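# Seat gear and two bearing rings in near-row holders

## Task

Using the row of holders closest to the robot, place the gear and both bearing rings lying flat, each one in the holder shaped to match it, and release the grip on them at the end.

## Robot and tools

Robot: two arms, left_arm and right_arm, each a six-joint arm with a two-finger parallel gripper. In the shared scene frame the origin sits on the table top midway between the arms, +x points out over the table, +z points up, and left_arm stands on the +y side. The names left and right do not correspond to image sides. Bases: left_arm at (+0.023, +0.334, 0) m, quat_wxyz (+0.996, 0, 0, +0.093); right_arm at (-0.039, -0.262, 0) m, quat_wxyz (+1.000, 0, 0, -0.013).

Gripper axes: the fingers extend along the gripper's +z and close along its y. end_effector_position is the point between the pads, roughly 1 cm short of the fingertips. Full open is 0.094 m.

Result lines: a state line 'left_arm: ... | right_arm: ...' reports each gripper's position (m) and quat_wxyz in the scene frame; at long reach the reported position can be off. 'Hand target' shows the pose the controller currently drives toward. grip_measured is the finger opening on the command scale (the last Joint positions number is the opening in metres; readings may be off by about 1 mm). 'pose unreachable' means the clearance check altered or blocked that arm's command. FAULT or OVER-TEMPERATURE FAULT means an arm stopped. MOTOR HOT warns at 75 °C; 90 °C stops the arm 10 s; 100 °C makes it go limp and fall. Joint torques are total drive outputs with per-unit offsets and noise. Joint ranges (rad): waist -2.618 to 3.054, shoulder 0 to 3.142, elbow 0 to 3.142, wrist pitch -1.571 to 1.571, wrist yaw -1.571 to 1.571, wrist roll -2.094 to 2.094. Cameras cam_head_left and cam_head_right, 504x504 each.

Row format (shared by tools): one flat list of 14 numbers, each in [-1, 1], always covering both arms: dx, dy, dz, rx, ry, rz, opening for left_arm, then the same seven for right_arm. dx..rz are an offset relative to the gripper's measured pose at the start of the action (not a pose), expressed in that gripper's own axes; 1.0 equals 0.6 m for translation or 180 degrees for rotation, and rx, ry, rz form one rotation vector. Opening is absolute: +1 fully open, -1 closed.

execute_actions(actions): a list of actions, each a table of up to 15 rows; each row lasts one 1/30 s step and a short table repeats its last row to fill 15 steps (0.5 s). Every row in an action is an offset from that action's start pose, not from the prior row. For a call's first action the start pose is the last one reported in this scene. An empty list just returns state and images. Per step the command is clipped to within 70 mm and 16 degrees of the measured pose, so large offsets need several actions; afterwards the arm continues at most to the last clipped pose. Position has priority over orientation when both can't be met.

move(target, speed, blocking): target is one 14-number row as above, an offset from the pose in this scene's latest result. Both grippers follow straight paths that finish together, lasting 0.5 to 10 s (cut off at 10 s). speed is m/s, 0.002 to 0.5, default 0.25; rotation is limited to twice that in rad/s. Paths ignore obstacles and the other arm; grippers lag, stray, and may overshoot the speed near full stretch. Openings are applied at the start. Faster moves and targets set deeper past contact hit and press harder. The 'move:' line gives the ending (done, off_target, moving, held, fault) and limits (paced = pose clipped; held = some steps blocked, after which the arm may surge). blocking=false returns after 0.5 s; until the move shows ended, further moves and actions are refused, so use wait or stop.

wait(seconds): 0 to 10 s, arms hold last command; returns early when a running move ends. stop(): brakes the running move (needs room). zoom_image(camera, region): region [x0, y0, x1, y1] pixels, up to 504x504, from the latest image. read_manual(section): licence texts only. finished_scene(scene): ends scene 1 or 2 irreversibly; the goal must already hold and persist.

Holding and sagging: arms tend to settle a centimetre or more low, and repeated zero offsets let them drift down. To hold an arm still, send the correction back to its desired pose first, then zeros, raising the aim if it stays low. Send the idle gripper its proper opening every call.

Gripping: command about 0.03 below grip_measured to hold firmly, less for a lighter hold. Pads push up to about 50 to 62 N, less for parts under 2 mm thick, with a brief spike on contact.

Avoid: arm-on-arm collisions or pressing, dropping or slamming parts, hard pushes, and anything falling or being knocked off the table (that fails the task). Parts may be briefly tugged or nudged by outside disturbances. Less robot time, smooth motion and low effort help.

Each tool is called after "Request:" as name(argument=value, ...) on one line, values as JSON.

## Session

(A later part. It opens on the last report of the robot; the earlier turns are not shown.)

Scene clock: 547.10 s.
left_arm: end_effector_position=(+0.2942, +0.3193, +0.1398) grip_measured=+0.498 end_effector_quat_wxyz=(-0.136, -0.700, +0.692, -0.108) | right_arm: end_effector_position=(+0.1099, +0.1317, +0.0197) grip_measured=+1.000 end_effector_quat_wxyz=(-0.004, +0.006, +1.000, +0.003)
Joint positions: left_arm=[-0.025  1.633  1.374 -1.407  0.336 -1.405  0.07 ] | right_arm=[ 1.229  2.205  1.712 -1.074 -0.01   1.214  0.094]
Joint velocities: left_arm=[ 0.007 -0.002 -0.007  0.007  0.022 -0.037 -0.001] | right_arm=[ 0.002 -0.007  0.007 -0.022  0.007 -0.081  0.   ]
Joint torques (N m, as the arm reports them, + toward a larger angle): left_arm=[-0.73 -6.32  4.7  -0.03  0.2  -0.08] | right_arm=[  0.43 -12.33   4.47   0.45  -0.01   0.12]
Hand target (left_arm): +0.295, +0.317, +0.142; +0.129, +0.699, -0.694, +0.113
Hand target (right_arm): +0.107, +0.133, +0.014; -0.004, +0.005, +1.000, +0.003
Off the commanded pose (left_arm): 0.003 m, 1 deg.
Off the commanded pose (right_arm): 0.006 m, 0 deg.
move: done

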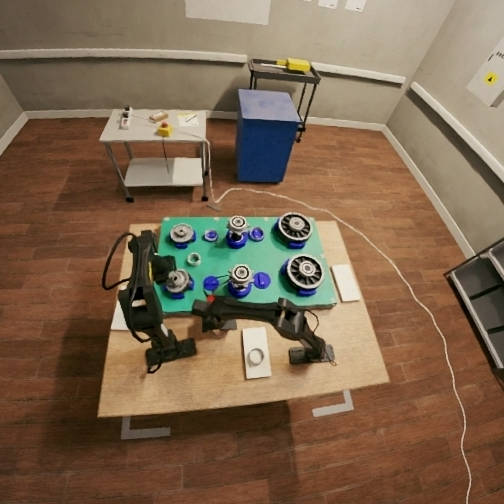

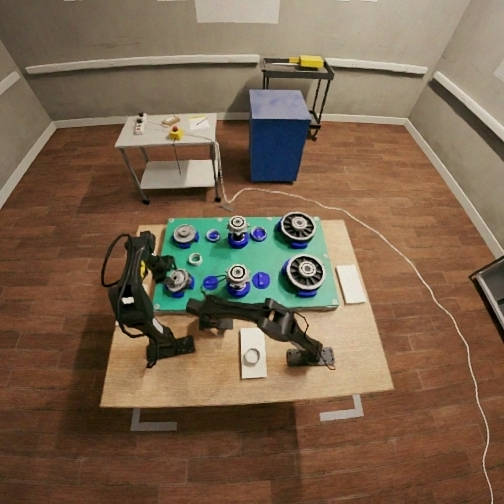

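Request:
move(target=[0.012, 0, 0.03, 0, 0, 0, 0.5, 0.004, 0, 0.014, 0, 0, 0, 1], speed=0.03)

Request:
zoom_image(camera="cam_head_right", region=[140, 245, 210, 305])

Scene clock: 553.77 s.
left_arm: end_effector_position=(+0.2935, +0.3101, +0.1261) grip_measured=+0.498 end_effector_quat_wxyz=(-0.139, -0.702, +0.691, -0.104) | right_arm: end_effector_position=(+0.1097, +0.1312, +0.0168) grip_measured=+1.000 end_effector_quat_wxyz=(-0.004, +0.006, +1.000, +0.004)
Joint positions: left_arm=[-0.059  1.633  1.319 -1.35   0.336 -1.444  0.07 ] | right_arm=[ 1.229  2.205  1.701 -1.062 -0.01   1.214  0.094]
Joint velocities: left_arm=[ 0.002  0.007 -0.022  0.066  0.022 -0.022  0.   ] | right_arm=[-0.012 -0.012  0.002  0.051  0.051  0.022  0.   ]
Joint torques (N m, as the arm reports them, + toward a larger angle): left_arm=[-1.06 -5.93  4.36  0.01  0.22 -0.18] | right_arm=[  0.28 -12.37   4.21   0.46  -0.02   0.08]
Hand target (left_arm): +0.294, +0.307, +0.125; +0.136, +0.700, -0.692, +0.108
Hand target (right_arm): +0.107, +0.132, +0.011; -0.004, +0.006, +1.000, +0.003
Off the commanded pose (left_arm): 0.004 m, 1 deg.
Off the commanded pose (right_arm): 0.006 m, 0 deg.
move: done

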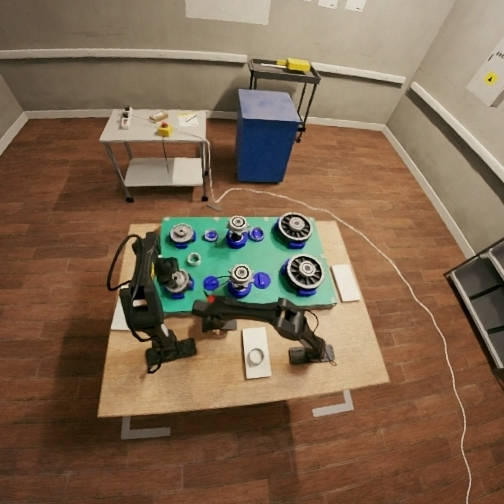

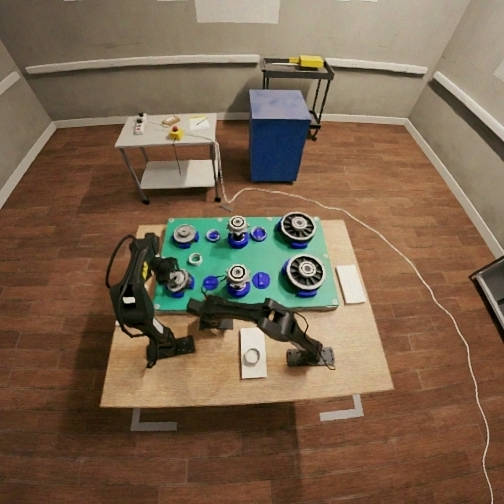

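Region (140, 245, 210, 305) of cam_head_right's 504x504 image, scaled by 7.200, with more detail than that image has; it fills the top 432 rows of this view, and the rest is white.

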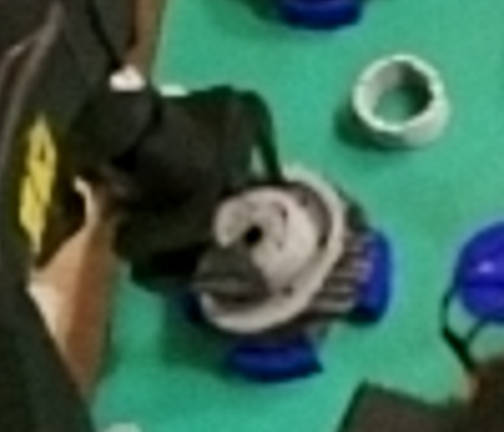

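Request:
move(target=[0, 0, 0.012, 0, 0, 0, 0.5, 0, 0, 0, 0, 0, 0, 0.54], speed=0.02)

Request:
move(target=[0, 0, 0, 0, 0, 0, 0.05, 0, 0, 0, 0, 0, 0, 0.54], speed=0.02)

Scene clock: 557.80 s.
left_arm: end_effector_position=(+0.2938, +0.3101, +0.1256) grip_measured=+0.498 end_effector_quat_wxyz=(-0.138, -0.702, +0.690, -0.105) | right_arm: end_effector_position=(+0.1097, +0.1314, +0.0168) grip_measured=+0.579 end_effector_quat_wxyz=(-0.004, +0.006, +1.000, +0.004)
Joint positions: left_arm=[-0.059  1.633  1.318 -1.347  0.337 -1.445  0.07 ] | right_arm=[ 1.229  2.205  1.701 -1.061 -0.011  1.214  0.074]
Joint velocities: left_arm=[-0.027 -0.007  0.017 -0.007 -0.066 -0.007 -0.002] | right_arm=[ 0.002  0.002  0.012 -0.081 -0.007  0.007  0.001]
Joint torques (N m, as the arm reports them, + toward a larger angle): left_arm=[-0.96 -5.2   3.28  0.09  0.24 -0.13] | right_arm=[ -0.02 -12.75   5.09   0.33  -0.03   0.04]
Hand target (left_arm): +0.293, +0.308, +0.119; +0.139, +0.702, -0.691, +0.104
Hand target (right_arm): +0.110, +0.131, +0.017; -0.004, +0.006, +1.000, +0.004
Off the commanded pose (left_arm): 0.007 m, 0 deg.
Off the commanded pose (right_arm): 0.000 m, 0 deg.
move: done

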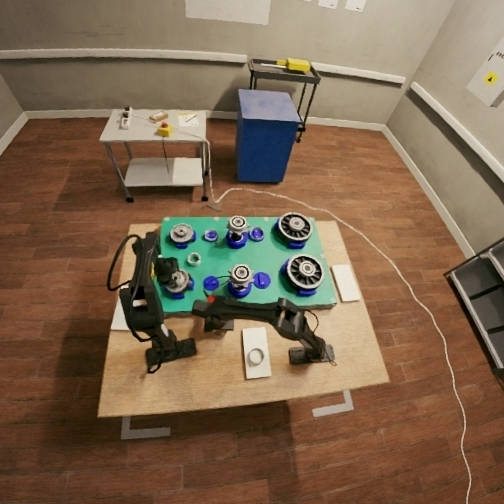

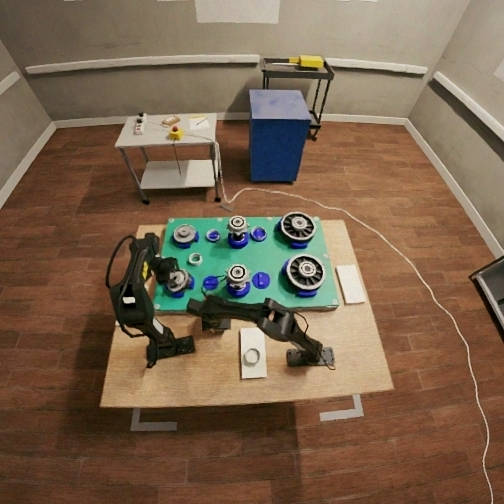

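Scene clock: 558.30 s.
left_arm: end_effector_position=(+0.2893, +0.3104, +0.1258) grip_measured=+0.237 end_effector_quat_wxyz=(-0.144, -0.703, +0.690, -0.098) | right_arm: end_effector_position=(+0.1097, +0.1314, +0.0168) grip_measured=+0.579 end_effector_quat_wxyz=(-0.004, +0.006, +1.000, +0.004)
Joint positions: left_arm=[-0.058  1.632  1.316 -1.364  0.333 -1.444  0.058] | right_arm=[ 1.229  2.205  1.701 -1.061 -0.011  1.214  0.074]
Joint velocities: left_arm=[-0.002 -0.007  0.007 -0.051  0.022 -0.051 -0.001] | right_arm=[-0.012  0.007 -0.002 -0.051 -0.081 -0.037  0.001]
Joint torques (N m, as the arm reports them, + toward a larger angle): left_arm=[-0.05 -5.24  5.68  0.01  0.27 -0.07] | right_arm=[  0.06 -12.78   5.36   0.33  -0.01   0.07]
Hand target (left_arm): +0.294, +0.310, +0.126; +0.138, +0.702, -0.690, +0.104
Hand target (right_arm): +0.110, +0.131, +0.017; -0.004, +0.006, +1.000, +0.004
Off the commanded pose (left_arm): 0.004 m, 1 deg.
Off the commanded pose (right_arm): 0.000 m, 0 deg.
move: done

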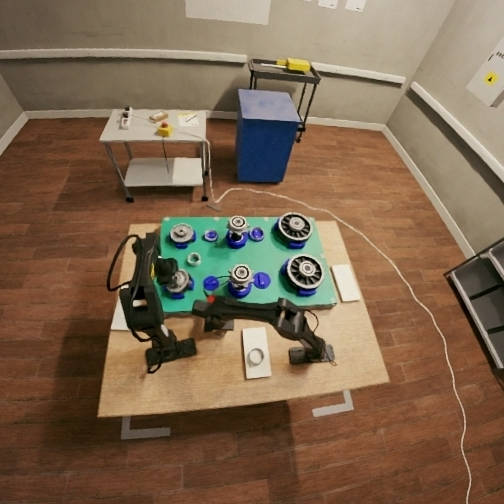

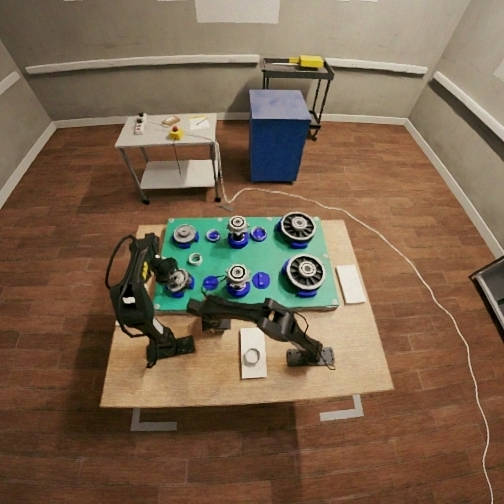

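Request:
move(target=[0.028, 0.0056, -0.078, 0, 0, 0, 0.17, 0.065, 0, -0.006, 0, 0, 0, 0.54], speed=0.04)

Request:
zoom_image(camera="cam_head_right", region=[140, 245, 210, 305])

Scene clock: 571.13 s.
left_arm: end_effector_position=(+0.2908, +0.3198, +0.1389) grip_measured=+0.237 end_effector_quat_wxyz=(-0.142, -0.703, +0.694, -0.062) | right_arm: end_effector_position=(+0.0744, +0.1320, +0.0168) grip_measured=+0.579 end_effector_quat_wxyz=(-0.006, +0.004, +1.000, -0.001)
Joint positions: left_arm=[-0.062  1.68   1.427 -1.469  0.273 -1.438  0.058] | right_arm=[ 1.31   2.174  1.649 -1.051 -0.011  1.291  0.074]
Joint velocities: left_arm=[-0.022  0.007 -0.002 -0.007 -0.007  0.007 -0.001] | right_arm=[ 0.002  0.012  0.007 -0.081  0.095 -0.066  0.   ]
Joint torques (N m, as the arm reports them, + toward a larger angle): left_arm=[ 0.58 -9.33 11.78 -1.17  0.67 -0.03] | right_arm=[  0.59 -14.15   3.82   0.37  -0.01   0.16]
Hand target (left_arm): +0.287, +0.311, +0.173; +0.142, +0.703, -0.690, +0.098
Hand target (right_arm): +0.071, +0.131, +0.021; -0.004, +0.005, +1.000, +0.004
Off the commanded pose (left_arm): 0.038 m, 4 deg.
Off the commanded pose (right_arm): 0.005 m, 1 deg.
move: off_target (left_arm)

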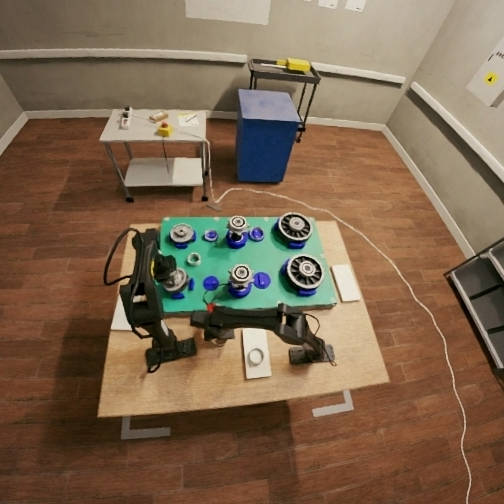

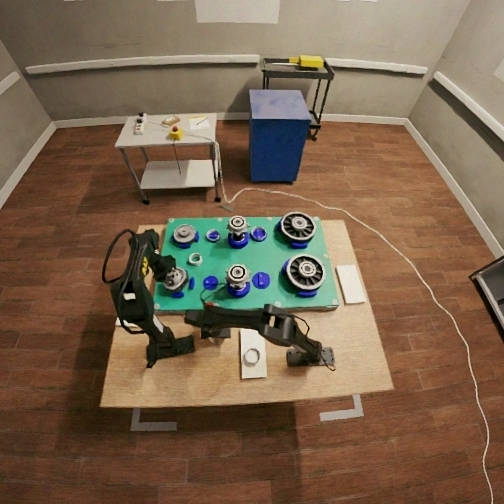

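Region (140, 245, 210, 305) of cam_head_right's 504x504 image, scaled by 7.200, with more detail than that image has; it fills the top 432 rows of this view, and the rest is white.

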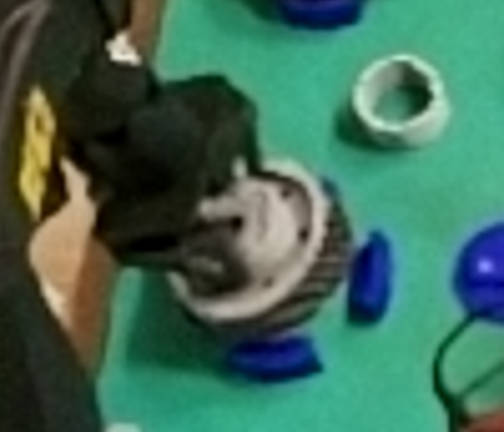

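Request:
execute_actions(actions=[[[0.016,0.0065,-0.055,0,0,0,0.17,0,0,0,0,0,0,0.75]]])

Request:
move(target=[0.0405, 0.0085, -0.0657, 0.0362, -0.0923, 0.0041, 0.17, 0, 0, -0.004, 0, 0, -0.39, 0.75], speed=0.3)

Request:
zoom_image(camera="cam_head_right", region=[140, 245, 210, 305])

Request:
zoom_image(camera="cam_head_left", region=[140, 245, 210, 305])

Scene clock: 587.73 s.
left_arm: end_effector_position=(+0.2928, +0.3204, +0.1392) grip_measured=+0.237 end_effector_quat_wxyz=(-0.156, -0.702, +0.693, -0.046) | right_arm: end_effector_position=(+0.0744, +0.1320, +0.0168) grip_measured=+0.748 end_effector_quat_wxyz=(-0.006, +0.004, +1.000, -0.001)
Joint positions: left_arm=[-0.066  1.726  1.476 -1.513  0.265 -1.438  0.058] | right_arm=[ 1.31   2.174  1.649 -1.051 -0.011  1.292  0.082]
Joint velocities: left_arm=[-0.012 -0.007  0.002  0.007  0.037  0.066  0.   ] | right_arm=[-0.002 -0.007  0.002 -0.051 -0.007 -0.066 -0.001]
Joint torques (N m, as the arm reports them, + toward a larger angle): left_arm=[ 0.49 -9.67 11.5  -1.17  0.21 -0.03] | right_arm=[  0.09 -12.49   5.15   0.29  -0.04   0.02]
Hand target (left_arm): +0.289, +0.320, +0.171; +0.138, +0.703, -0.694, +0.065
Hand target (right_arm): +0.074, +0.132, +0.017; -0.006, +0.004, +1.000, -0.001
Off the commanded pose (left_arm): 0.034 m, 2 deg.
Off the commanded pose (right_arm): 0.000 m, 0 deg.
joint sent to its limit (left arm) — the command would take joint 4 (wrist pitch) past its lower limit, so that joint was sent only as far as its limit.

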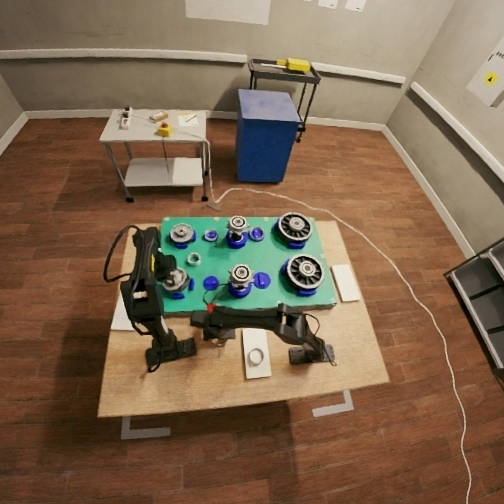

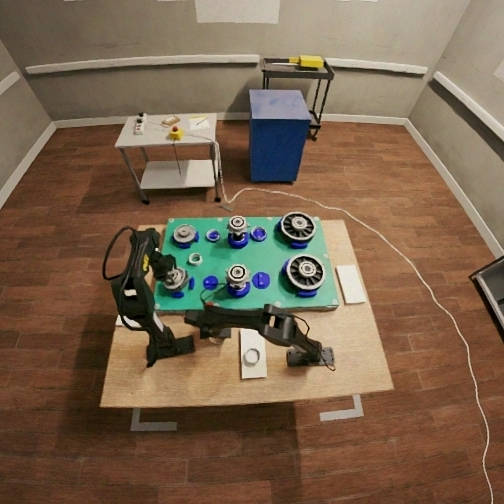

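Scene clock: 590.37 s.
left_arm: end_effector_position=(+0.2966, +0.3108, +0.1410) grip_measured=+0.237 end_effector_quat_wxyz=(-0.043, -0.705, +0.706, +0.045) | right_arm: end_effector_position=(+0.0744, +0.1320, +0.0168) grip_measured=+0.748 end_effector_quat_wxyz=(-0.005, -0.566, +0.825, +0.003)
Joint positions: left_arm=[-0.268  1.699  1.487 -1.483  0.008 -1.65   0.058] | right_arm=[ 1.31   2.174  1.649 -1.051 -0.011  0.081  0.082]
Joint velocities: left_arm=[-0.027 -0.002  0.002 -0.051 -0.081  0.037  0.   ] | right_arm=[-0.002  0.002 -0.007  0.081 -0.081 -0.095 -0.001]
Joint torques (N m, as the arm reports them, + toward a larger angle): left_arm=[ -0.82 -11.58  11.98  -0.96   0.    -0.09] | right_arm=[ -0.01 -12.91   5.38   0.22  -0.05  -0.07]
Hand target (left_arm): +0.292, +0.311, +0.180; +0.011, +0.706, -0.708, -0.013
Hand target (right_arm): +0.074, +0.132, +0.019; -0.005, -0.571, +0.821, +0.003
Off the commanded pose (left_arm): 0.043 m, 5 deg.
Off the commanded pose (right_arm): 0.002 m, 1 deg.
move: off_target (left_arm)

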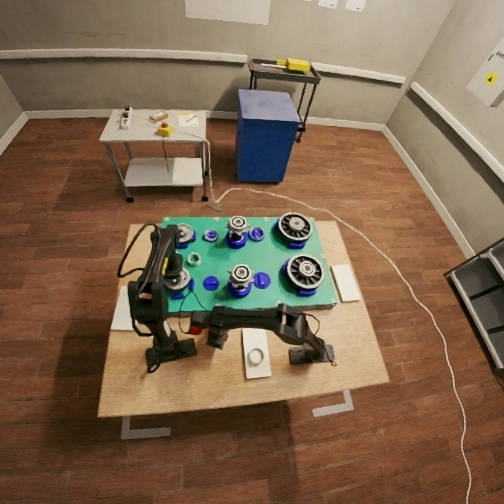

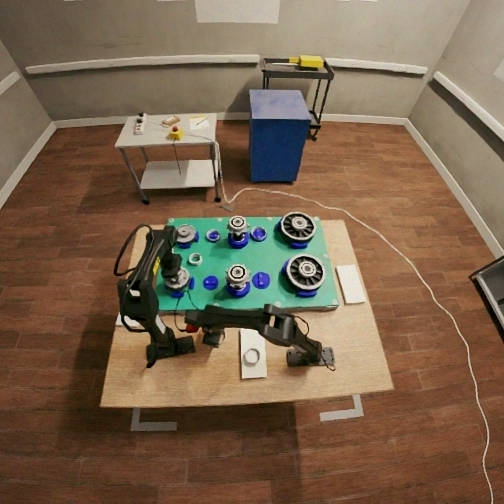

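Region (140, 245, 210, 305) of cam_head_right's 504x504 image, scaled by 7.200, with more detail than that image has; it fills the top 432 rows of this view, and the rest is white.

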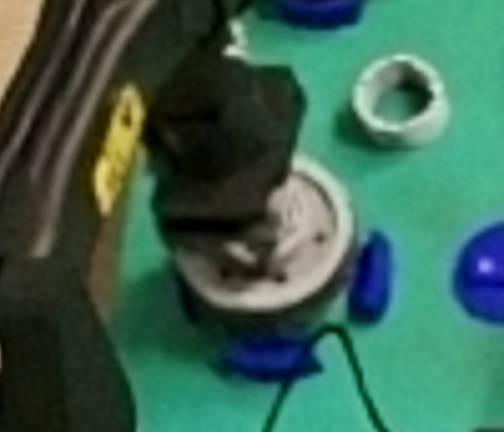

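Region (140, 245, 210, 305) of cam_head_left's 504x504 image, scaled by 7.200, with more detail than that image has; it fills the top 432 rows of this view, and the rest is white.

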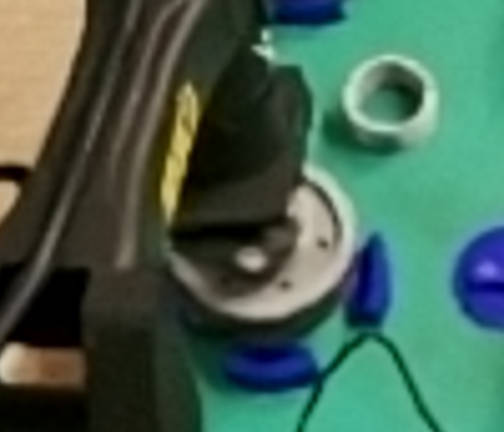

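Request:
execute_actions(actions=[[[-0.002,0.014,-0.063,0.03,0,0,0.17,0,0,0,0,0,0,0.54],[-0.003,0.014,-0.063,0.034,0,0,0.17,0,0,0,0,0,0,0.54],[-0.004,0.014,-0.063,0.038,0,0,0.17,0,0,0,0,0,0,0.54],[-0.005,0.014,-0.063,0.042,0,0,0.17,0,0,0,0,0,0,0.54],[-0.006,0.014,-0.063,0.046,0,0,0.17,0,0,0,0,0,0,0.54],[-0.007,0.014,-0.063,0.05,0,0,0.17,0,0,0,0,0,0,0.54],[-0.008,0.014,-0.063,0.054,0,0,0.17,0,0,0,0,0,0,0.54],[-0.009,0.014,-0.063,0.058,0,0,0.17,0,0,0,0,0,0,0.54],[-0.01,0.014,-0.063,0.062,0,0,0.17,0,0,0,0,0,0,0.54],[-0.01,0.014,-0.063,0.066,0,0,0.17,0,0,0,0,0,0,0.54]]])

Scene clock: 618.33 s.
left_arm: end_effector_position=(+0.2849, +0.3137, +0.1463) grip_measured=+0.237 end_effector_quat_wxyz=(-0.014, -0.707, +0.707, +0.014) | right_arm: end_effector_position=(+0.0743, +0.1320, +0.0168) grip_measured=+0.580 end_effector_quat_wxyz=(-0.005, -0.567, +0.824, +0.003)
Joint positions: left_arm=[-0.264  1.574  1.381 -1.417  0.004 -1.647  0.058] | right_arm=[ 1.31   2.174  1.649 -1.051 -0.011  0.078  0.074]
Joint velocities: left_arm=[-0.012 -0.012  0.002  0.007 -0.125 -0.007 -0.   ] | right_arm=[ 0.007 -0.017  0.002  0.037 -0.051 -0.051  0.   ]
Joint torques (N m, as the arm reports them, + toward a larger angle): left_arm=[  0.68 -10.29   9.58  -0.1    0.03  -0.01] | right_arm=[ -0.14 -12.46   4.98   0.29  -0.02   0.06]
Hand target (left_arm): +0.291, +0.317, +0.177; -0.029, +0.707, -0.706, +0.029
Hand target (right_arm): +0.074, +0.132, +0.017; -0.005, -0.566, +0.825, +0.003
Off the commanded pose (left_arm): 0.034 m, 7 deg.
Off the commanded pose (right_arm): 0.000 m, 0 deg.

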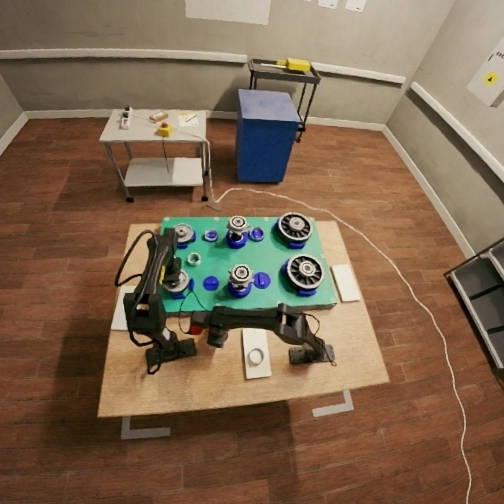

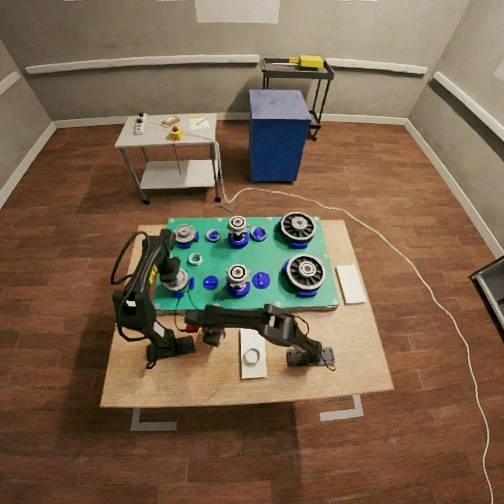

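Request:
execute_actions(actions=[])

Scene clock: 640.93 s.
left_arm: end_effector_position=(+0.2869, +0.3138, +0.1463) grip_measured=+0.237 end_effector_quat_wxyz=(-0.011, -0.706, +0.708, +0.011) | right_arm: end_effector_position=(+0.0743, +0.1320, +0.0168) grip_measured=+0.580 end_effector_quat_wxyz=(-0.005, -0.567, +0.824, +0.003)
Joint positions: left_arm=[-0.264  1.574  1.381 -1.409  0.003 -1.646  0.058] | right_arm=[ 1.31   2.174  1.649 -1.051 -0.011  0.078  0.074]
Joint velocities: left_arm=[ 0.002  0.002 -0.002  0.022 -0.037  0.007 -0.001] | right_arm=[-0.012 -0.002  0.007 -0.022 -0.051  0.022  0.001]
Joint torques (N m, as the arm reports them, + toward a larger angle): left_arm=[  0.91 -10.45   9.42  -0.19  -0.04   0.  ] | right_arm=[ -0.1  -12.42   5.12   0.28  -0.04   0.07]
Hand target (left_arm): +0.291, +0.317, +0.177; -0.029, +0.707, -0.706, +0.030
Hand target (right_arm): +0.074, +0.132, +0.017; -0.005, -0.566, +0.825, +0.003
Off the commanded pose (left_arm): 0.034 m, 7 deg.
Off the commanded pose (right_arm): 0.000 m, 0 deg.

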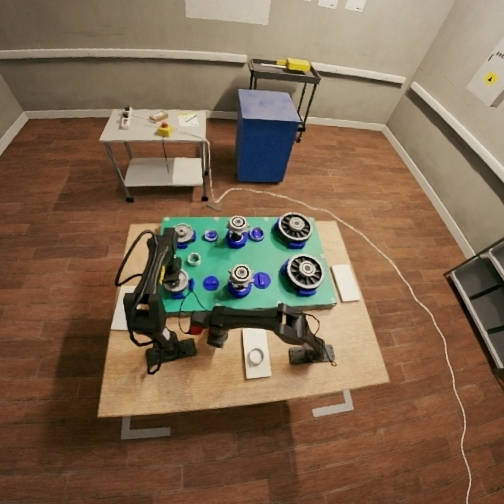

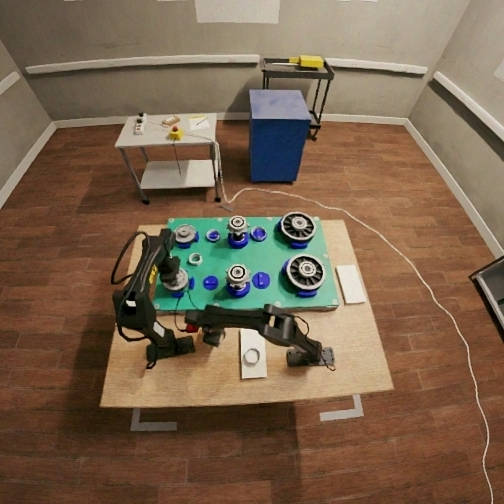

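Request:
execute_actions(actions=[[[-0.005,-0.009,-0.052,0.0365,0,0,0.17, 0,0,-0.005,0,0,0,0.54],[-0.005,-0.011,-0.052,0.0365,0,0,0.17, 0,0,-0.012,0,0,0,0.54],[-0.005,-0.013,-0.052,0.0365,0,0,0.17, 0,0,-0.02,0,0,0,0.54],[-0.005,-0.015,-0.052,0.0365,0,0,0.17, 0,0,-0.028,0,0,0,0.54],[-0.005,-0.017,-0.052,0.0365,0,0,0.17, 0,0,-0.036,0,0,0,0.54],[-0.005,-0.019,-0.052,0.0365,0,0,0.17, 0,0,-0.044,0,0,0,0.54],[-0.005,-0.021,-0.052,0.0365,0,0,0.17, 0,0,-0.052,0,0,0,0.54],[-0.005,-0.022,-0.052,0.0365,0,0,0.17, 0,0,-0.06,0,0,0,0.54],[-0.005,-0.022,-0.052,0.0365,0,0,0.17, 0,0,-0.068,0,0,0,0.54],[-0.005,-0.022,-0.052,0.0365,0,0,0.17, 0,0,-0.076,0,0,0,0.54],[-0.005,-0.022,-0.052,0.0365,0,0,0.17, 0,0,-0.084,0,0,0,0.54],[-0.005,-0.022,-0.052,0.0365,0,0,0.17, 0,0,-0.092,0,0,0,0.54],[-0.005,-0.022,-0.052,0.0365,0,0,0.17, 0,0,-0.10,0,0,0,0.54]]])

Request:
wait(seconds=0.5)

Scene clock: 659.17 s.
left_arm: end_effector_position=(+0.2878, +0.3138, +0.1463) grip_measured=+0.237 end_effector_quat_wxyz=(-0.010, -0.705, +0.709, +0.009) | right_arm: end_effector_position=(+0.0751, +0.1346, +0.0536) grip_measured=+0.580 end_effector_quat_wxyz=(-0.007, -0.567, +0.824, +0.001)
Joint positions: left_arm=[-0.264  1.574  1.381 -1.405  0.003 -1.643  0.058] | right_arm=[ 1.31   2.158  1.773 -1.196 -0.011  0.078  0.074]
Joint velocities: left_arm=[ 0.002  0.017 -0.002 -0.022  0.11   0.037 -0.   ] | right_arm=[ 0.007 -0.159  0.315 -0.227  0.007 -0.007 -0.003]
Joint torques (N m, as the arm reports them, + toward a larger angle): left_arm=[ 1.16 -8.51 11.53 -0.13 -0.04 -0.03] | right_arm=[ -0.13 -14.23   6.87   0.08  -0.03   0.01]
Hand target (left_arm): +0.299, +0.317, +0.176; -0.029, +0.707, -0.706, +0.030
Hand target (right_arm): +0.075, +0.132, +0.076; -0.004, -0.567, +0.824, +0.004
Off the commanded pose (left_arm): 0.034 m, 6 deg.
Off the commanded pose (right_arm): 0.023 m, 0 deg.

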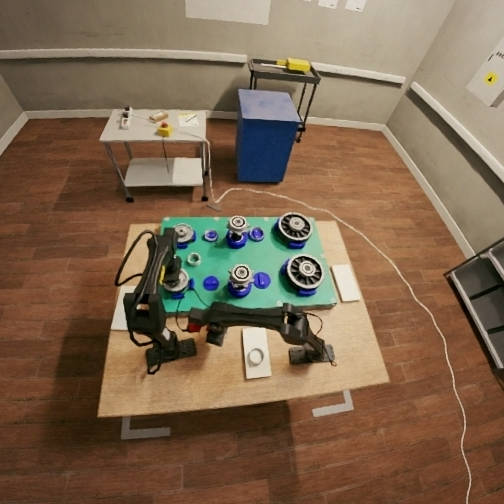

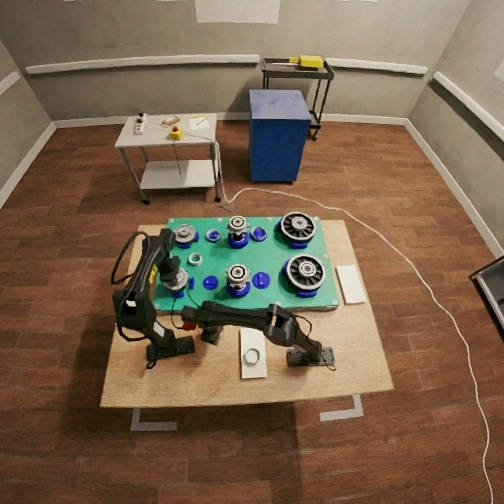

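Scene clock: 659.67 s.
left_arm: end_effector_position=(+0.2878, +0.3138, +0.1463) grip_measured=+0.237 end_effector_quat_wxyz=(-0.010, -0.705, +0.709, +0.009) | right_arm: end_effector_position=(+0.0737, +0.1297, +0.0640) grip_measured=+0.580 end_effector_quat_wxyz=(-0.012, -0.567, +0.824, -0.003)
Joint positions: left_arm=[-0.264  1.574  1.381 -1.405  0.003 -1.643  0.058] | right_arm=[ 1.31   2.143  1.791 -1.241 -0.011  0.078  0.074]
Joint velocities: left_arm=[-0.017  0.012 -0.007 -0.066  0.007 -0.037 -0.   ] | right_arm=[-0.002 -0.007 -0.007 -0.051 -0.081 -0.022  0.001]
Joint torques (N m, as the arm reports them, + toward a larger angle): left_arm=[ 0.97 -8.43 11.57 -0.09  0.   -0.02] | right_arm=[ -0.17 -13.71   6.79   0.06   0.    -0.04]
Hand target (left_arm): +0.299, +0.317, +0.176; -0.029, +0.706, -0.706, +0.030
Hand target (right_arm): +0.075, +0.132, +0.076; -0.004, -0.567, +0.824, +0.004
Off the commanded pose (left_arm): 0.034 m, 6 deg.
Off the commanded pose (right_arm): 0.013 m, 1 deg.
wait: 0.50 s; at rest by 0.47 s

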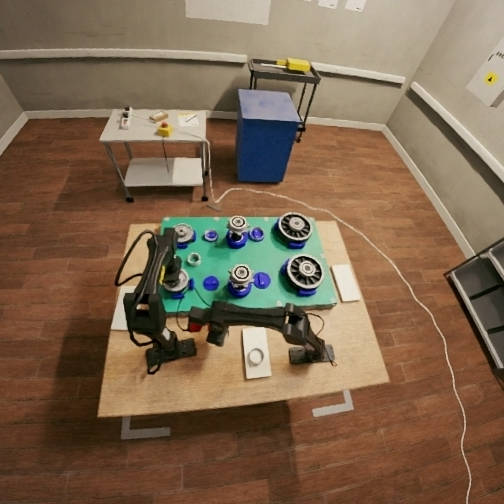

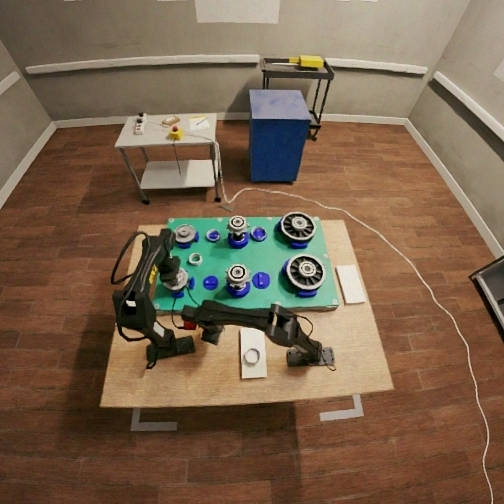

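Request:
execute_actions(actions=[[[-0.005,-0.021,-0.049,0.035,0,0,0.17, 0,0,-0.025,0,0,0,0.54],[-0.005,-0.023,-0.047,0.035,0,0,0.17, 0.005,0,-0.033,0,0,0.01,0.54],[-0.005,-0.025,-0.045,0.035,0,0,0.17, 0.01,0,-0.041,0,0,0.02,0.54],[-0.005,-0.027,-0.043,0.035,0,0,0.17, 0.015,0,-0.049,0,0,0.03,0.54],[-0.005,-0.029,-0.041,0.035,0,0,0.17, 0.02,0,-0.057,0,0,0.04,0.54],[-0.005,-0.031,-0.039,0.035,0,0,0.17, 0.025,0,-0.065,0,0,0.05,0.54],[-0.005,-0.031,-0.039,0.035,0,0,0.17, 0.03,0,-0.073,0,0,0.06,0.54],[-0.005,-0.031,-0.039,0.035,0,0,0.17, 0.035,0,-0.081,0,0,0.07,0.54],[-0.005,-0.031,-0.039,0.035,0,0,0.17, 0.04,0,-0.089,0,0,0.08,0.54],[-0.005,-0.031,-0.039,0.035,0,0,0.17, 0.045,0,-0.097,0,0,0.09,0.54],[-0.005,-0.031,-0.039,0.035,0,0,0.17, 0.05,0,-0.105,0,0,0.10,0.54],[-0.005,-0.031,-0.039,0.035,0,0,0.17, 0.055,0,-0.113,0,0,0.11,0.54],[-0.005,-0.031,-0.039,0.035,0,0,0.17, 0.06,0,-0.12,0,0,0.12,0.54]]])

Request:
wait(seconds=0.5)

Scene clock: 673.87 s.
left_arm: end_effector_position=(+0.2973, +0.3130, +0.1375) grip_measured=+0.237 end_effector_quat_wxyz=(-0.010, -0.704, +0.710, +0.009) | right_arm: end_effector_position=(+0.0656, +0.1023, +0.1181) grip_measured=+0.580 end_effector_quat_wxyz=(-0.011, -0.445, +0.895, -0.004)
Joint positions: left_arm=[-0.264  1.608  1.381 -1.37   0.003 -1.639  0.058] | right_arm=[ 1.31   2.011  1.807 -1.386 -0.011  0.36   0.074]
Joint velocities: left_arm=[-0.002 -0.007 -0.022  0.095 -0.007  0.007  0.   ] | right_arm=[-0.007 -0.266  0.144 -0.374 -0.066  0.579 -0.   ]
Joint torques (N m, as the arm reports them, + toward a larger angle): left_arm=[ 1.01 -9.69 10.59 -0.2  -0.02 -0.04] | right_arm=[  0.08 -11.94   6.92   0.27  -0.05   0.18]
Hand target (left_arm): +0.305, +0.317, +0.168; -0.028, +0.705, -0.708, +0.030
Hand target (right_arm): +0.063, +0.097, +0.135; -0.010, -0.405, +0.914, -0.002
Off the commanded pose (left_arm): 0.033 m, 6 deg.
Off the commanded pose (right_arm): 0.020 m, 5 deg.

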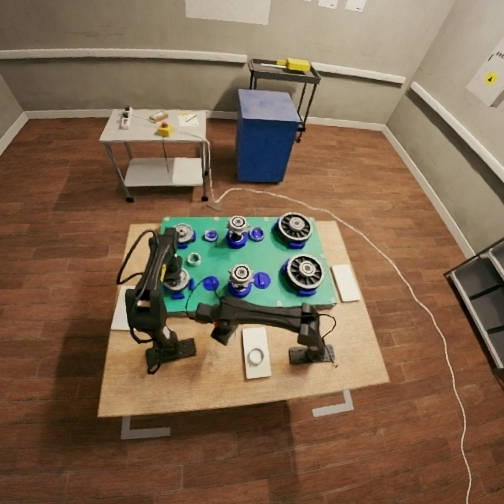

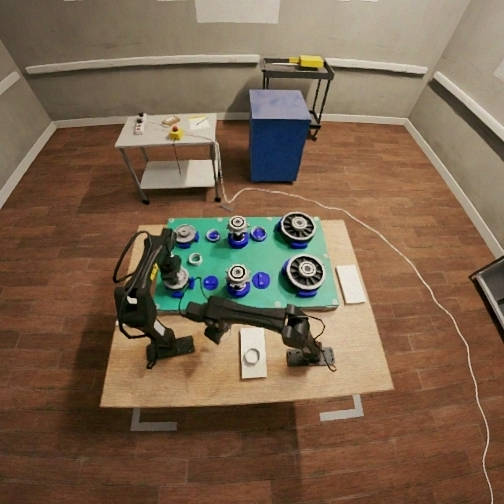

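Scene clock: 674.37 s.
left_arm: end_effector_position=(+0.2976, +0.3130, +0.1375) grip_measured=+0.237 end_effector_quat_wxyz=(-0.009, -0.704, +0.710, +0.008) | right_arm: end_effector_position=(+0.0637, +0.0961, +0.1265) grip_measured=+0.580 end_effector_quat_wxyz=(-0.014, -0.409, +0.912, -0.008)
Joint positions: left_arm=[-0.264  1.608  1.381 -1.369  0.003 -1.639  0.058] | right_arm=[ 1.31   1.996  1.818 -1.423 -0.011  0.44   0.074]
Joint velocities: left_arm=[-0.002  0.012  0.007 -0.037 -0.051  0.007  0.   ] | right_arm=[-0.007  0.002 -0.007  0.007 -0.081 -0.007  0.001]
Joint torques (N m, as the arm reports them, + toward a larger angle): left_arm=[ 1.1  -9.51 10.49 -0.16 -0.03  0.03] | right_arm=[  0.15 -11.99   6.8    0.05  -0.05   0.12]
Hand target (left_arm): +0.305, +0.317, +0.168; -0.028, +0.705, -0.708, +0.030
Hand target (right_arm): +0.063, +0.097, +0.135; -0.010, -0.405, +0.914, -0.002
Off the commanded pose (left_arm): 0.033 m, 6 deg.
Off the commanded pose (right_arm): 0.011 m, 1 deg.
wait: 0.50 s; at rest by 0.47 s

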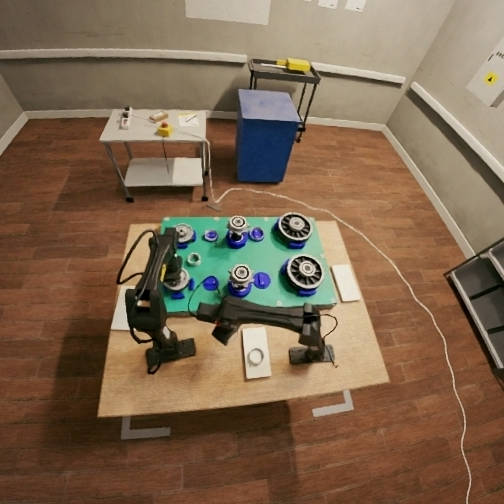

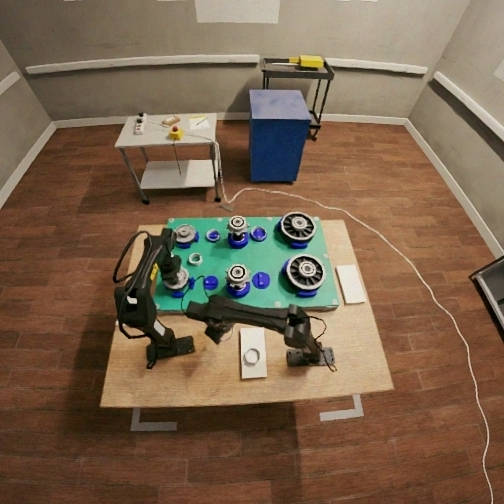

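Request:
zoom_image(camera="cam_head_right", region=[130, 220, 230, 320])

Request:
zoom_image(camera="cam_head_left", region=[130, 220, 230, 320])

Region (130, 220, 230, 320) of cam_head_right's 504x504 image, scaled by 5.040, with more detail than that image has.

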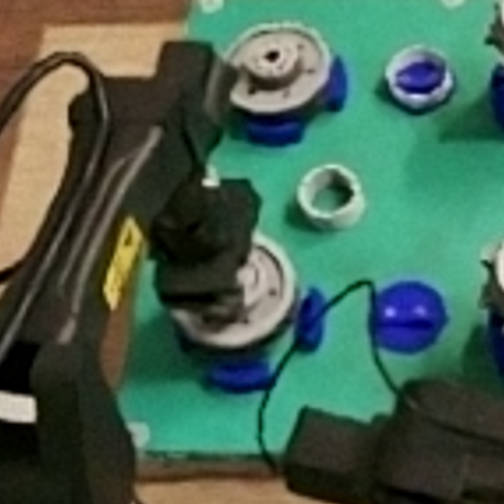

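Region (130, 220, 230, 320) of cam_head_left's 504x504 image, scaled by 5.040, with more detail than that image has.

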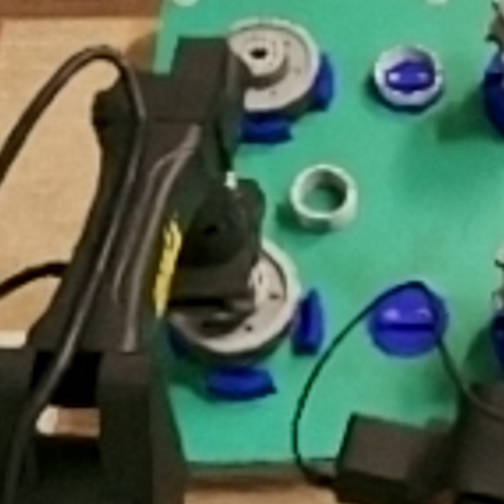

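Request:
execute_actions(actions=[[[-0.0065,-0.014,-0.050,0.034,0,0,0.17, 0.004,-0.007,-0.016,0,0,0.01,0.54],[-0.0065,-0.014,-0.048,0.034,0,0,0.17, 0.008,-0.014,-0.017,0,0,0.02,0.54],[-0.0065,-0.013,-0.046,0.034,0,0,0.17, 0.012,-0.021,-0.018,0,0,0.03,0.54],[-0.0065,-0.013,-0.044,0.034,0,0,0.17, 0.016,-0.028,-0.019,0,0,0.04,0.54],[-0.0065,-0.012,-0.042,0.034,0,0,0.17, 0.02,-0.035,-0.02,0,0,0.05,0.54],[-0.0065,-0.012,-0.040,0.034,0,0,0.17, 0.024,-0.042,-0.02,0,0,0.06,0.54],[-0.0065,-0.011,-0.038,0.034,0,0,0.17, 0.028,-0.049,-0.02,0,0,0.07,0.54],[-0.0065,-0.011,-0.036,0.034,0,0,0.17, 0.032,-0.056,-0.02,0,0,0.08,0.54],[-0.0065,-0.010,-0.034,0.034,0,0,0.17, 0.036,-0.063,-0.02,0,0,0.09,0.54],[-0.0065,-0.010,-0.032,0.034,0,0,0.17, 0.04,-0.07,-0.02,0,0,0.10,0.54],[-0.0065,-0.010,-0.030,0.034,0,0,0.17, 0.044,-0.077,-0.02,0,0,0.11,0.54],[-0.0065,-0.010,-0.028,0.034,0,0,0.17, 0.048,-0.084,-0.02,0,0,0.12,0.54],[-0.0065,-0.010,-0.028,0.034,0,0,0.17, 0.052,-0.091,-0.02,0,0,0.13,0.54]]])

Request:
wait(seconds=0.5)

Scene clock: 695.83 s.
left_arm: end_effector_position=(+0.2984, +0.3141, +0.1320) grip_measured=+0.237 end_effector_quat_wxyz=(-0.004, -0.704, +0.710, -0.000) | right_arm: end_effector_position=(+0.0823, +0.0388, +0.1327) grip_measured=+0.580 end_effector_quat_wxyz=(-0.025, -0.253, +0.967, -0.023)
Joint positions: left_arm=[-0.258  1.591  1.343 -1.327  0.006 -1.633  0.058] | right_arm=[ 1.204  1.837  1.625 -1.426 -0.012  0.666  0.074]
Joint velocities: left_arm=[ 0.017 -0.027 -0.012  0.037  0.051 -0.051  0.001] | right_arm=[-0.212 -0.271 -0.222 -0.022 -0.037  0.388  0.   ]
Joint torques (N m, as the arm reports them, + toward a larger angle): left_arm=[ 0.7  -9.2   7.72  0.03  0.01  0.06] | right_arm=[  0.27 -10.83   4.86   0.36  -0.04   0.13]
Hand target (left_arm): +0.303, +0.317, +0.153; -0.028, +0.704, -0.709, +0.030
Hand target (right_arm): +0.084, +0.037, +0.139; -0.015, -0.217, +0.976, -0.011
Off the commanded pose (left_arm): 0.023 m, 5 deg.
Off the commanded pose (right_arm): 0.007 m, 5 deg.

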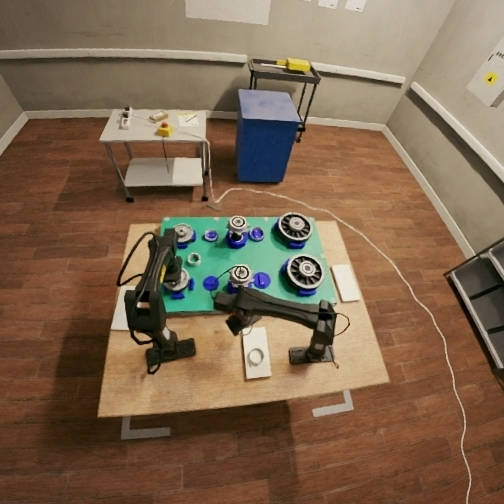

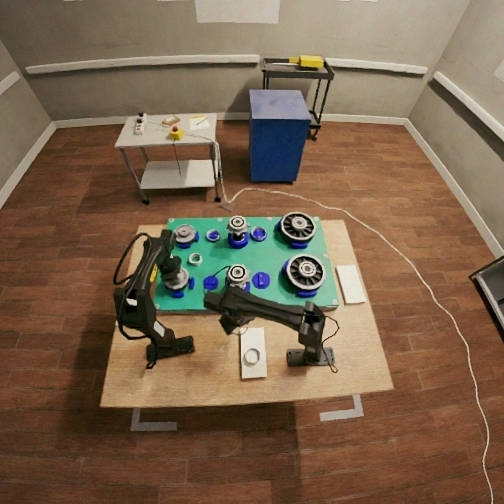

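Scene clock: 696.33 s.
left_arm: end_effector_position=(+0.2984, +0.3141, +0.1319) grip_measured=+0.237 end_effector_quat_wxyz=(-0.003, -0.704, +0.710, -0.000) | right_arm: end_effector_position=(+0.0839, +0.0363, +0.1350) grip_measured=+0.580 end_effector_quat_wxyz=(-0.022, -0.223, +0.974, -0.021)
Joint positions: left_arm=[-0.258  1.591  1.342 -1.326  0.006 -1.633  0.058] | right_arm=[ 1.197  1.824  1.619 -1.426 -0.012  0.72   0.074]
Joint velocities: left_arm=[-0.017 -0.002  0.007 -0.081  0.037  0.007  0.   ] | right_arm=[-0.017  0.007 -0.002  0.037  0.007 -0.007  0.   ]
Joint torques (N m, as the arm reports them, + toward a larger angle): left_arm=[ 0.79 -9.11  7.43  0.05 -0.04  0.02] | right_arm=[  0.06 -11.02   4.41   0.38  -0.04   0.18]
Hand target (left_arm): +0.303, +0.317, +0.153; -0.028, +0.704, -0.709, +0.030
Hand target (right_arm): +0.084, +0.037, +0.139; -0.015, -0.217, +0.976, -0.011
Off the commanded pose (left_arm): 0.023 m, 5 deg.
Off the commanded pose (right_arm): 0.005 m, 2 deg.
wait: 0.50 s; at rest by 0.40 s

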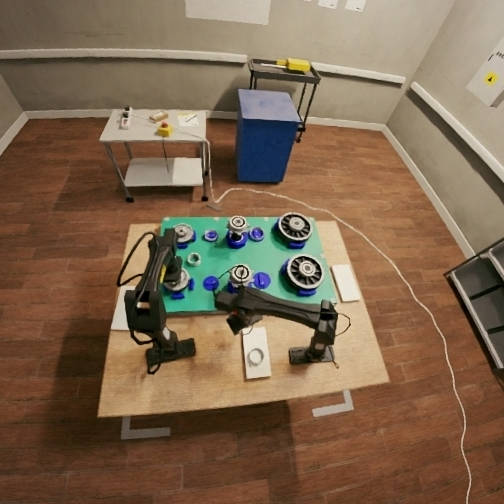

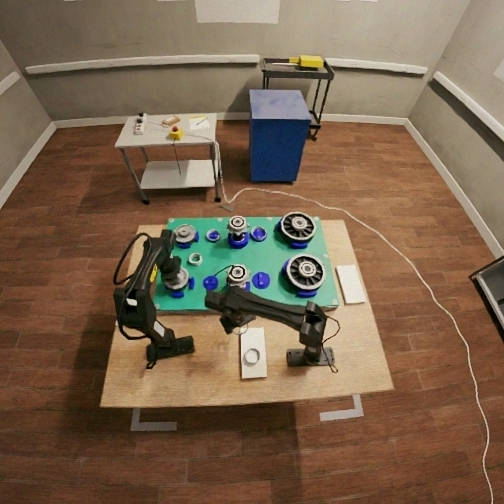

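Request:
zoom_image(camera="cam_head_right", region=[140, 240, 220, 320])

Request:
zoom_image(camera="cam_head_left", region=[140, 240, 220, 320])

Region (140, 240, 220, 320) of cam_head_right's 504x504 image, scaled by 6.300, with more detail than that image has.

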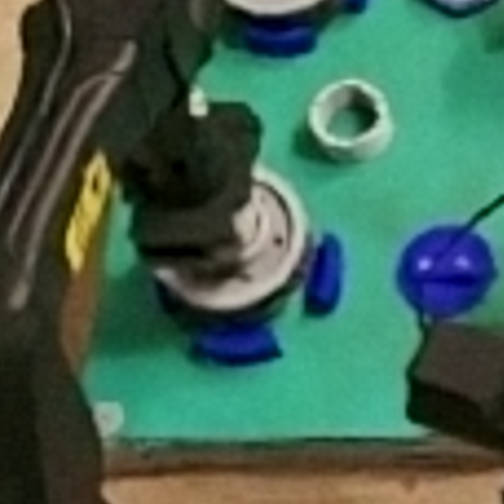

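Region (140, 240, 220, 320) of cam_head_left's 504x504 image, scaled by 6.300, with more detail than that image has.

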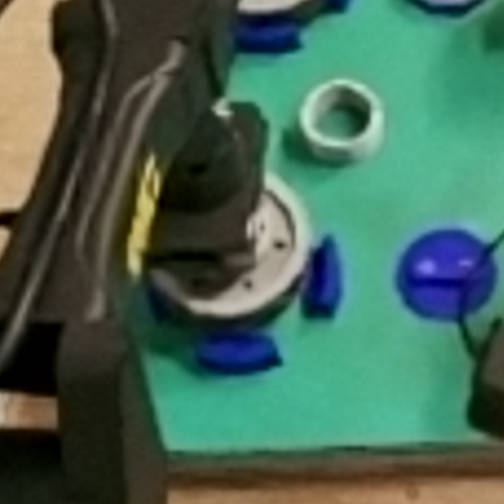

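Request:
execute_actions(actions=[[[-0.004,-0.007,-0.035,0.027,0,0,0.17, 0.001,-0.008,-0.008,-0.005,-0.008,0.012,0.54],[-0.004,-0.005,-0.035,0.027,0,0,0.17, 0.003,-0.016,-0.009,-0.01,-0.016,0.022,0.54],[-0.004,-0.003,-0.035,0.027,0,0,0.17, 0.004,-0.025,-0.01,-0.01,-0.016,0.033,0.54],[-0.004,-0.001,-0.035,0.027,0,0,0.17, 0.005,-0.034,-0.01,-0.01,-0.016,0.044,0.54],[-0.003,0.001,-0.035,0.027,0,0,0.17, 0.007,-0.043,-0.01,-0.01,-0.016,0.055,0.54],[-0.003,0.003,-0.035,0.027,0,0,0.17, 0.008,-0.052,-0.01,-0.01,-0.016,0.066,0.54],[-0.003,0.005,-0.035,0.027,0,0,0.17, 0.009,-0.061,-0.01,-0.01,-0.016,0.077,0.54],[-0.003,0.007,-0.035,0.027,0,0,0.17, 0.011,-0.07,-0.01,-0.01,-0.016,0.088,0.54],[-0.003,0.009,-0.035,0.027,0,0,0.17, 0.012,-0.079,-0.01,-0.01,-0.016,0.099,0.54],[-0.003,0.009,-0.035,0.027,0,0,0.17, 0.013,-0.088,-0.01,-0.01,-0.016,0.11,0.54],[-0.003,0.009,-0.035,0.027,0,0,0.17, 0.015,-0.097,-0.01,-0.01,-0.016,0.12,0.54],[-0.003,0.009,-0.035,0.027,0,0,0.17, 0.016,-0.105,-0.01,-0.01,-0.016,0.13,0.54],[-0.003,0.009,-0.035,0.027,0,0,0.17, 0.017,-0.112,-0.01,-0.01,-0.016,0.14,0.54]]])

Request:
wait(seconds=0.5)

Scene clock: 718.13 s.
left_arm: end_effector_position=(+0.2918, +0.3153, +0.1306) grip_measured=+0.237 end_effector_quat_wxyz=(+0.003, -0.704, +0.710, -0.005) | right_arm: end_effector_position=(+0.1005, -0.0269, +0.1392) grip_measured=+0.580 end_effector_quat_wxyz=(-0.013, -0.041, +0.999, -0.015)
Joint positions: left_arm=[-0.258  1.551  1.297 -1.305  0.001 -1.633  0.058] | right_arm=[ 1.056  1.615  1.395 -1.391 -0.004  0.947  0.074]
Joint velocities: left_arm=[-0.002 -0.007  0.002  0.051 -0.022  0.022 -0.001] | right_arm=[-0.203 -0.188 -0.149  0.007  0.154  0.33   0.002]
Joint torques (N m, as the arm reports them, + toward a larger angle): left_arm=[ 0.32 -8.92  7.8  -0.08  0.06 -0.06] | right_arm=[ 0.36 -8.49  4.81  0.42  0.01  0.13]
Hand target (left_arm): +0.292, +0.316, +0.151; -0.026, +0.704, -0.709, +0.031
Hand target (right_arm): +0.104, -0.028, +0.143; +0.001, -0.006, +1.000, -0.005
Off the commanded pose (left_arm): 0.022 m, 4 deg.
Off the commanded pose (right_arm): 0.006 m, 5 deg.

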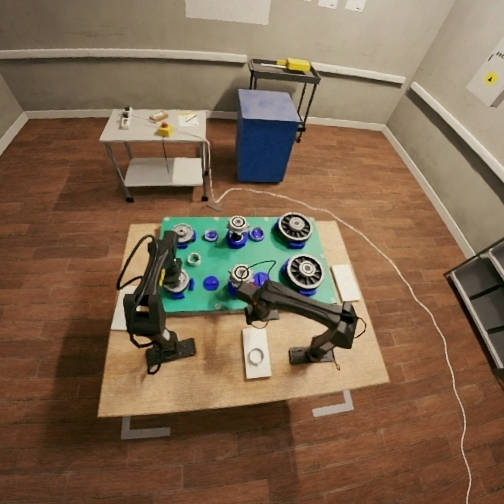

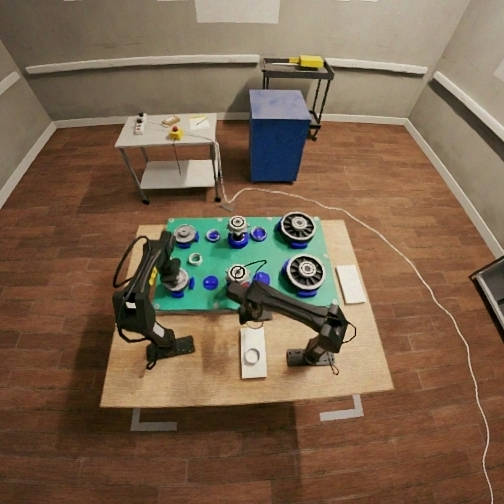

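Scene clock: 718.63 s.
left_arm: end_effector_position=(+0.2918, +0.3153, +0.1306) grip_measured=+0.237 end_effector_quat_wxyz=(+0.003, -0.704, +0.710, -0.005) | right_arm: end_effector_position=(+0.1020, -0.0286, +0.1400) grip_measured=+0.580 end_effector_quat_wxyz=(-0.010, -0.013, +1.000, -0.015)
Joint positions: left_arm=[-0.258  1.551  1.297 -1.305  0.001 -1.633  0.058] | right_arm=[ 1.049  1.608  1.392 -1.389 -0.001  0.998  0.074]
Joint velocities: left_arm=[ 0.007 -0.002 -0.017  0.007  0.022  0.022  0.   ] | right_arm=[ 0.007 -0.002  0.017 -0.007 -0.066 -0.007  0.   ]
Joint torques (N m, as the arm reports them, + toward a larger angle): left_arm=[ 0.35 -9.    7.81 -0.09  0.03 -0.05] | right_arm=[-0.19 -8.83  4.56  0.44  0.05  0.16]
Hand target (left_arm): +0.292, +0.316, +0.151; -0.026, +0.704, -0.709, +0.031
Hand target (right_arm): +0.104, -0.028, +0.143; +0.001, -0.006, +1.000, -0.005
Off the commanded pose (left_arm): 0.022 m, 4 deg.
Off the commanded pose (right_arm): 0.004 m, 2 deg.
wait: 0.50 s; at rest by 0.40 s

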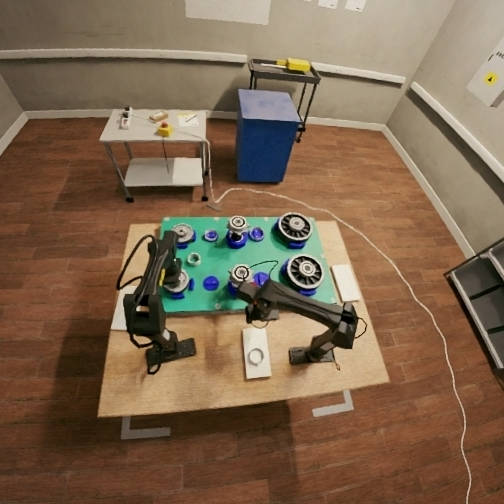

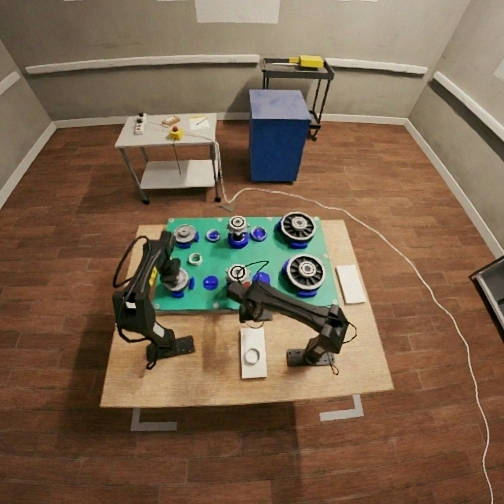

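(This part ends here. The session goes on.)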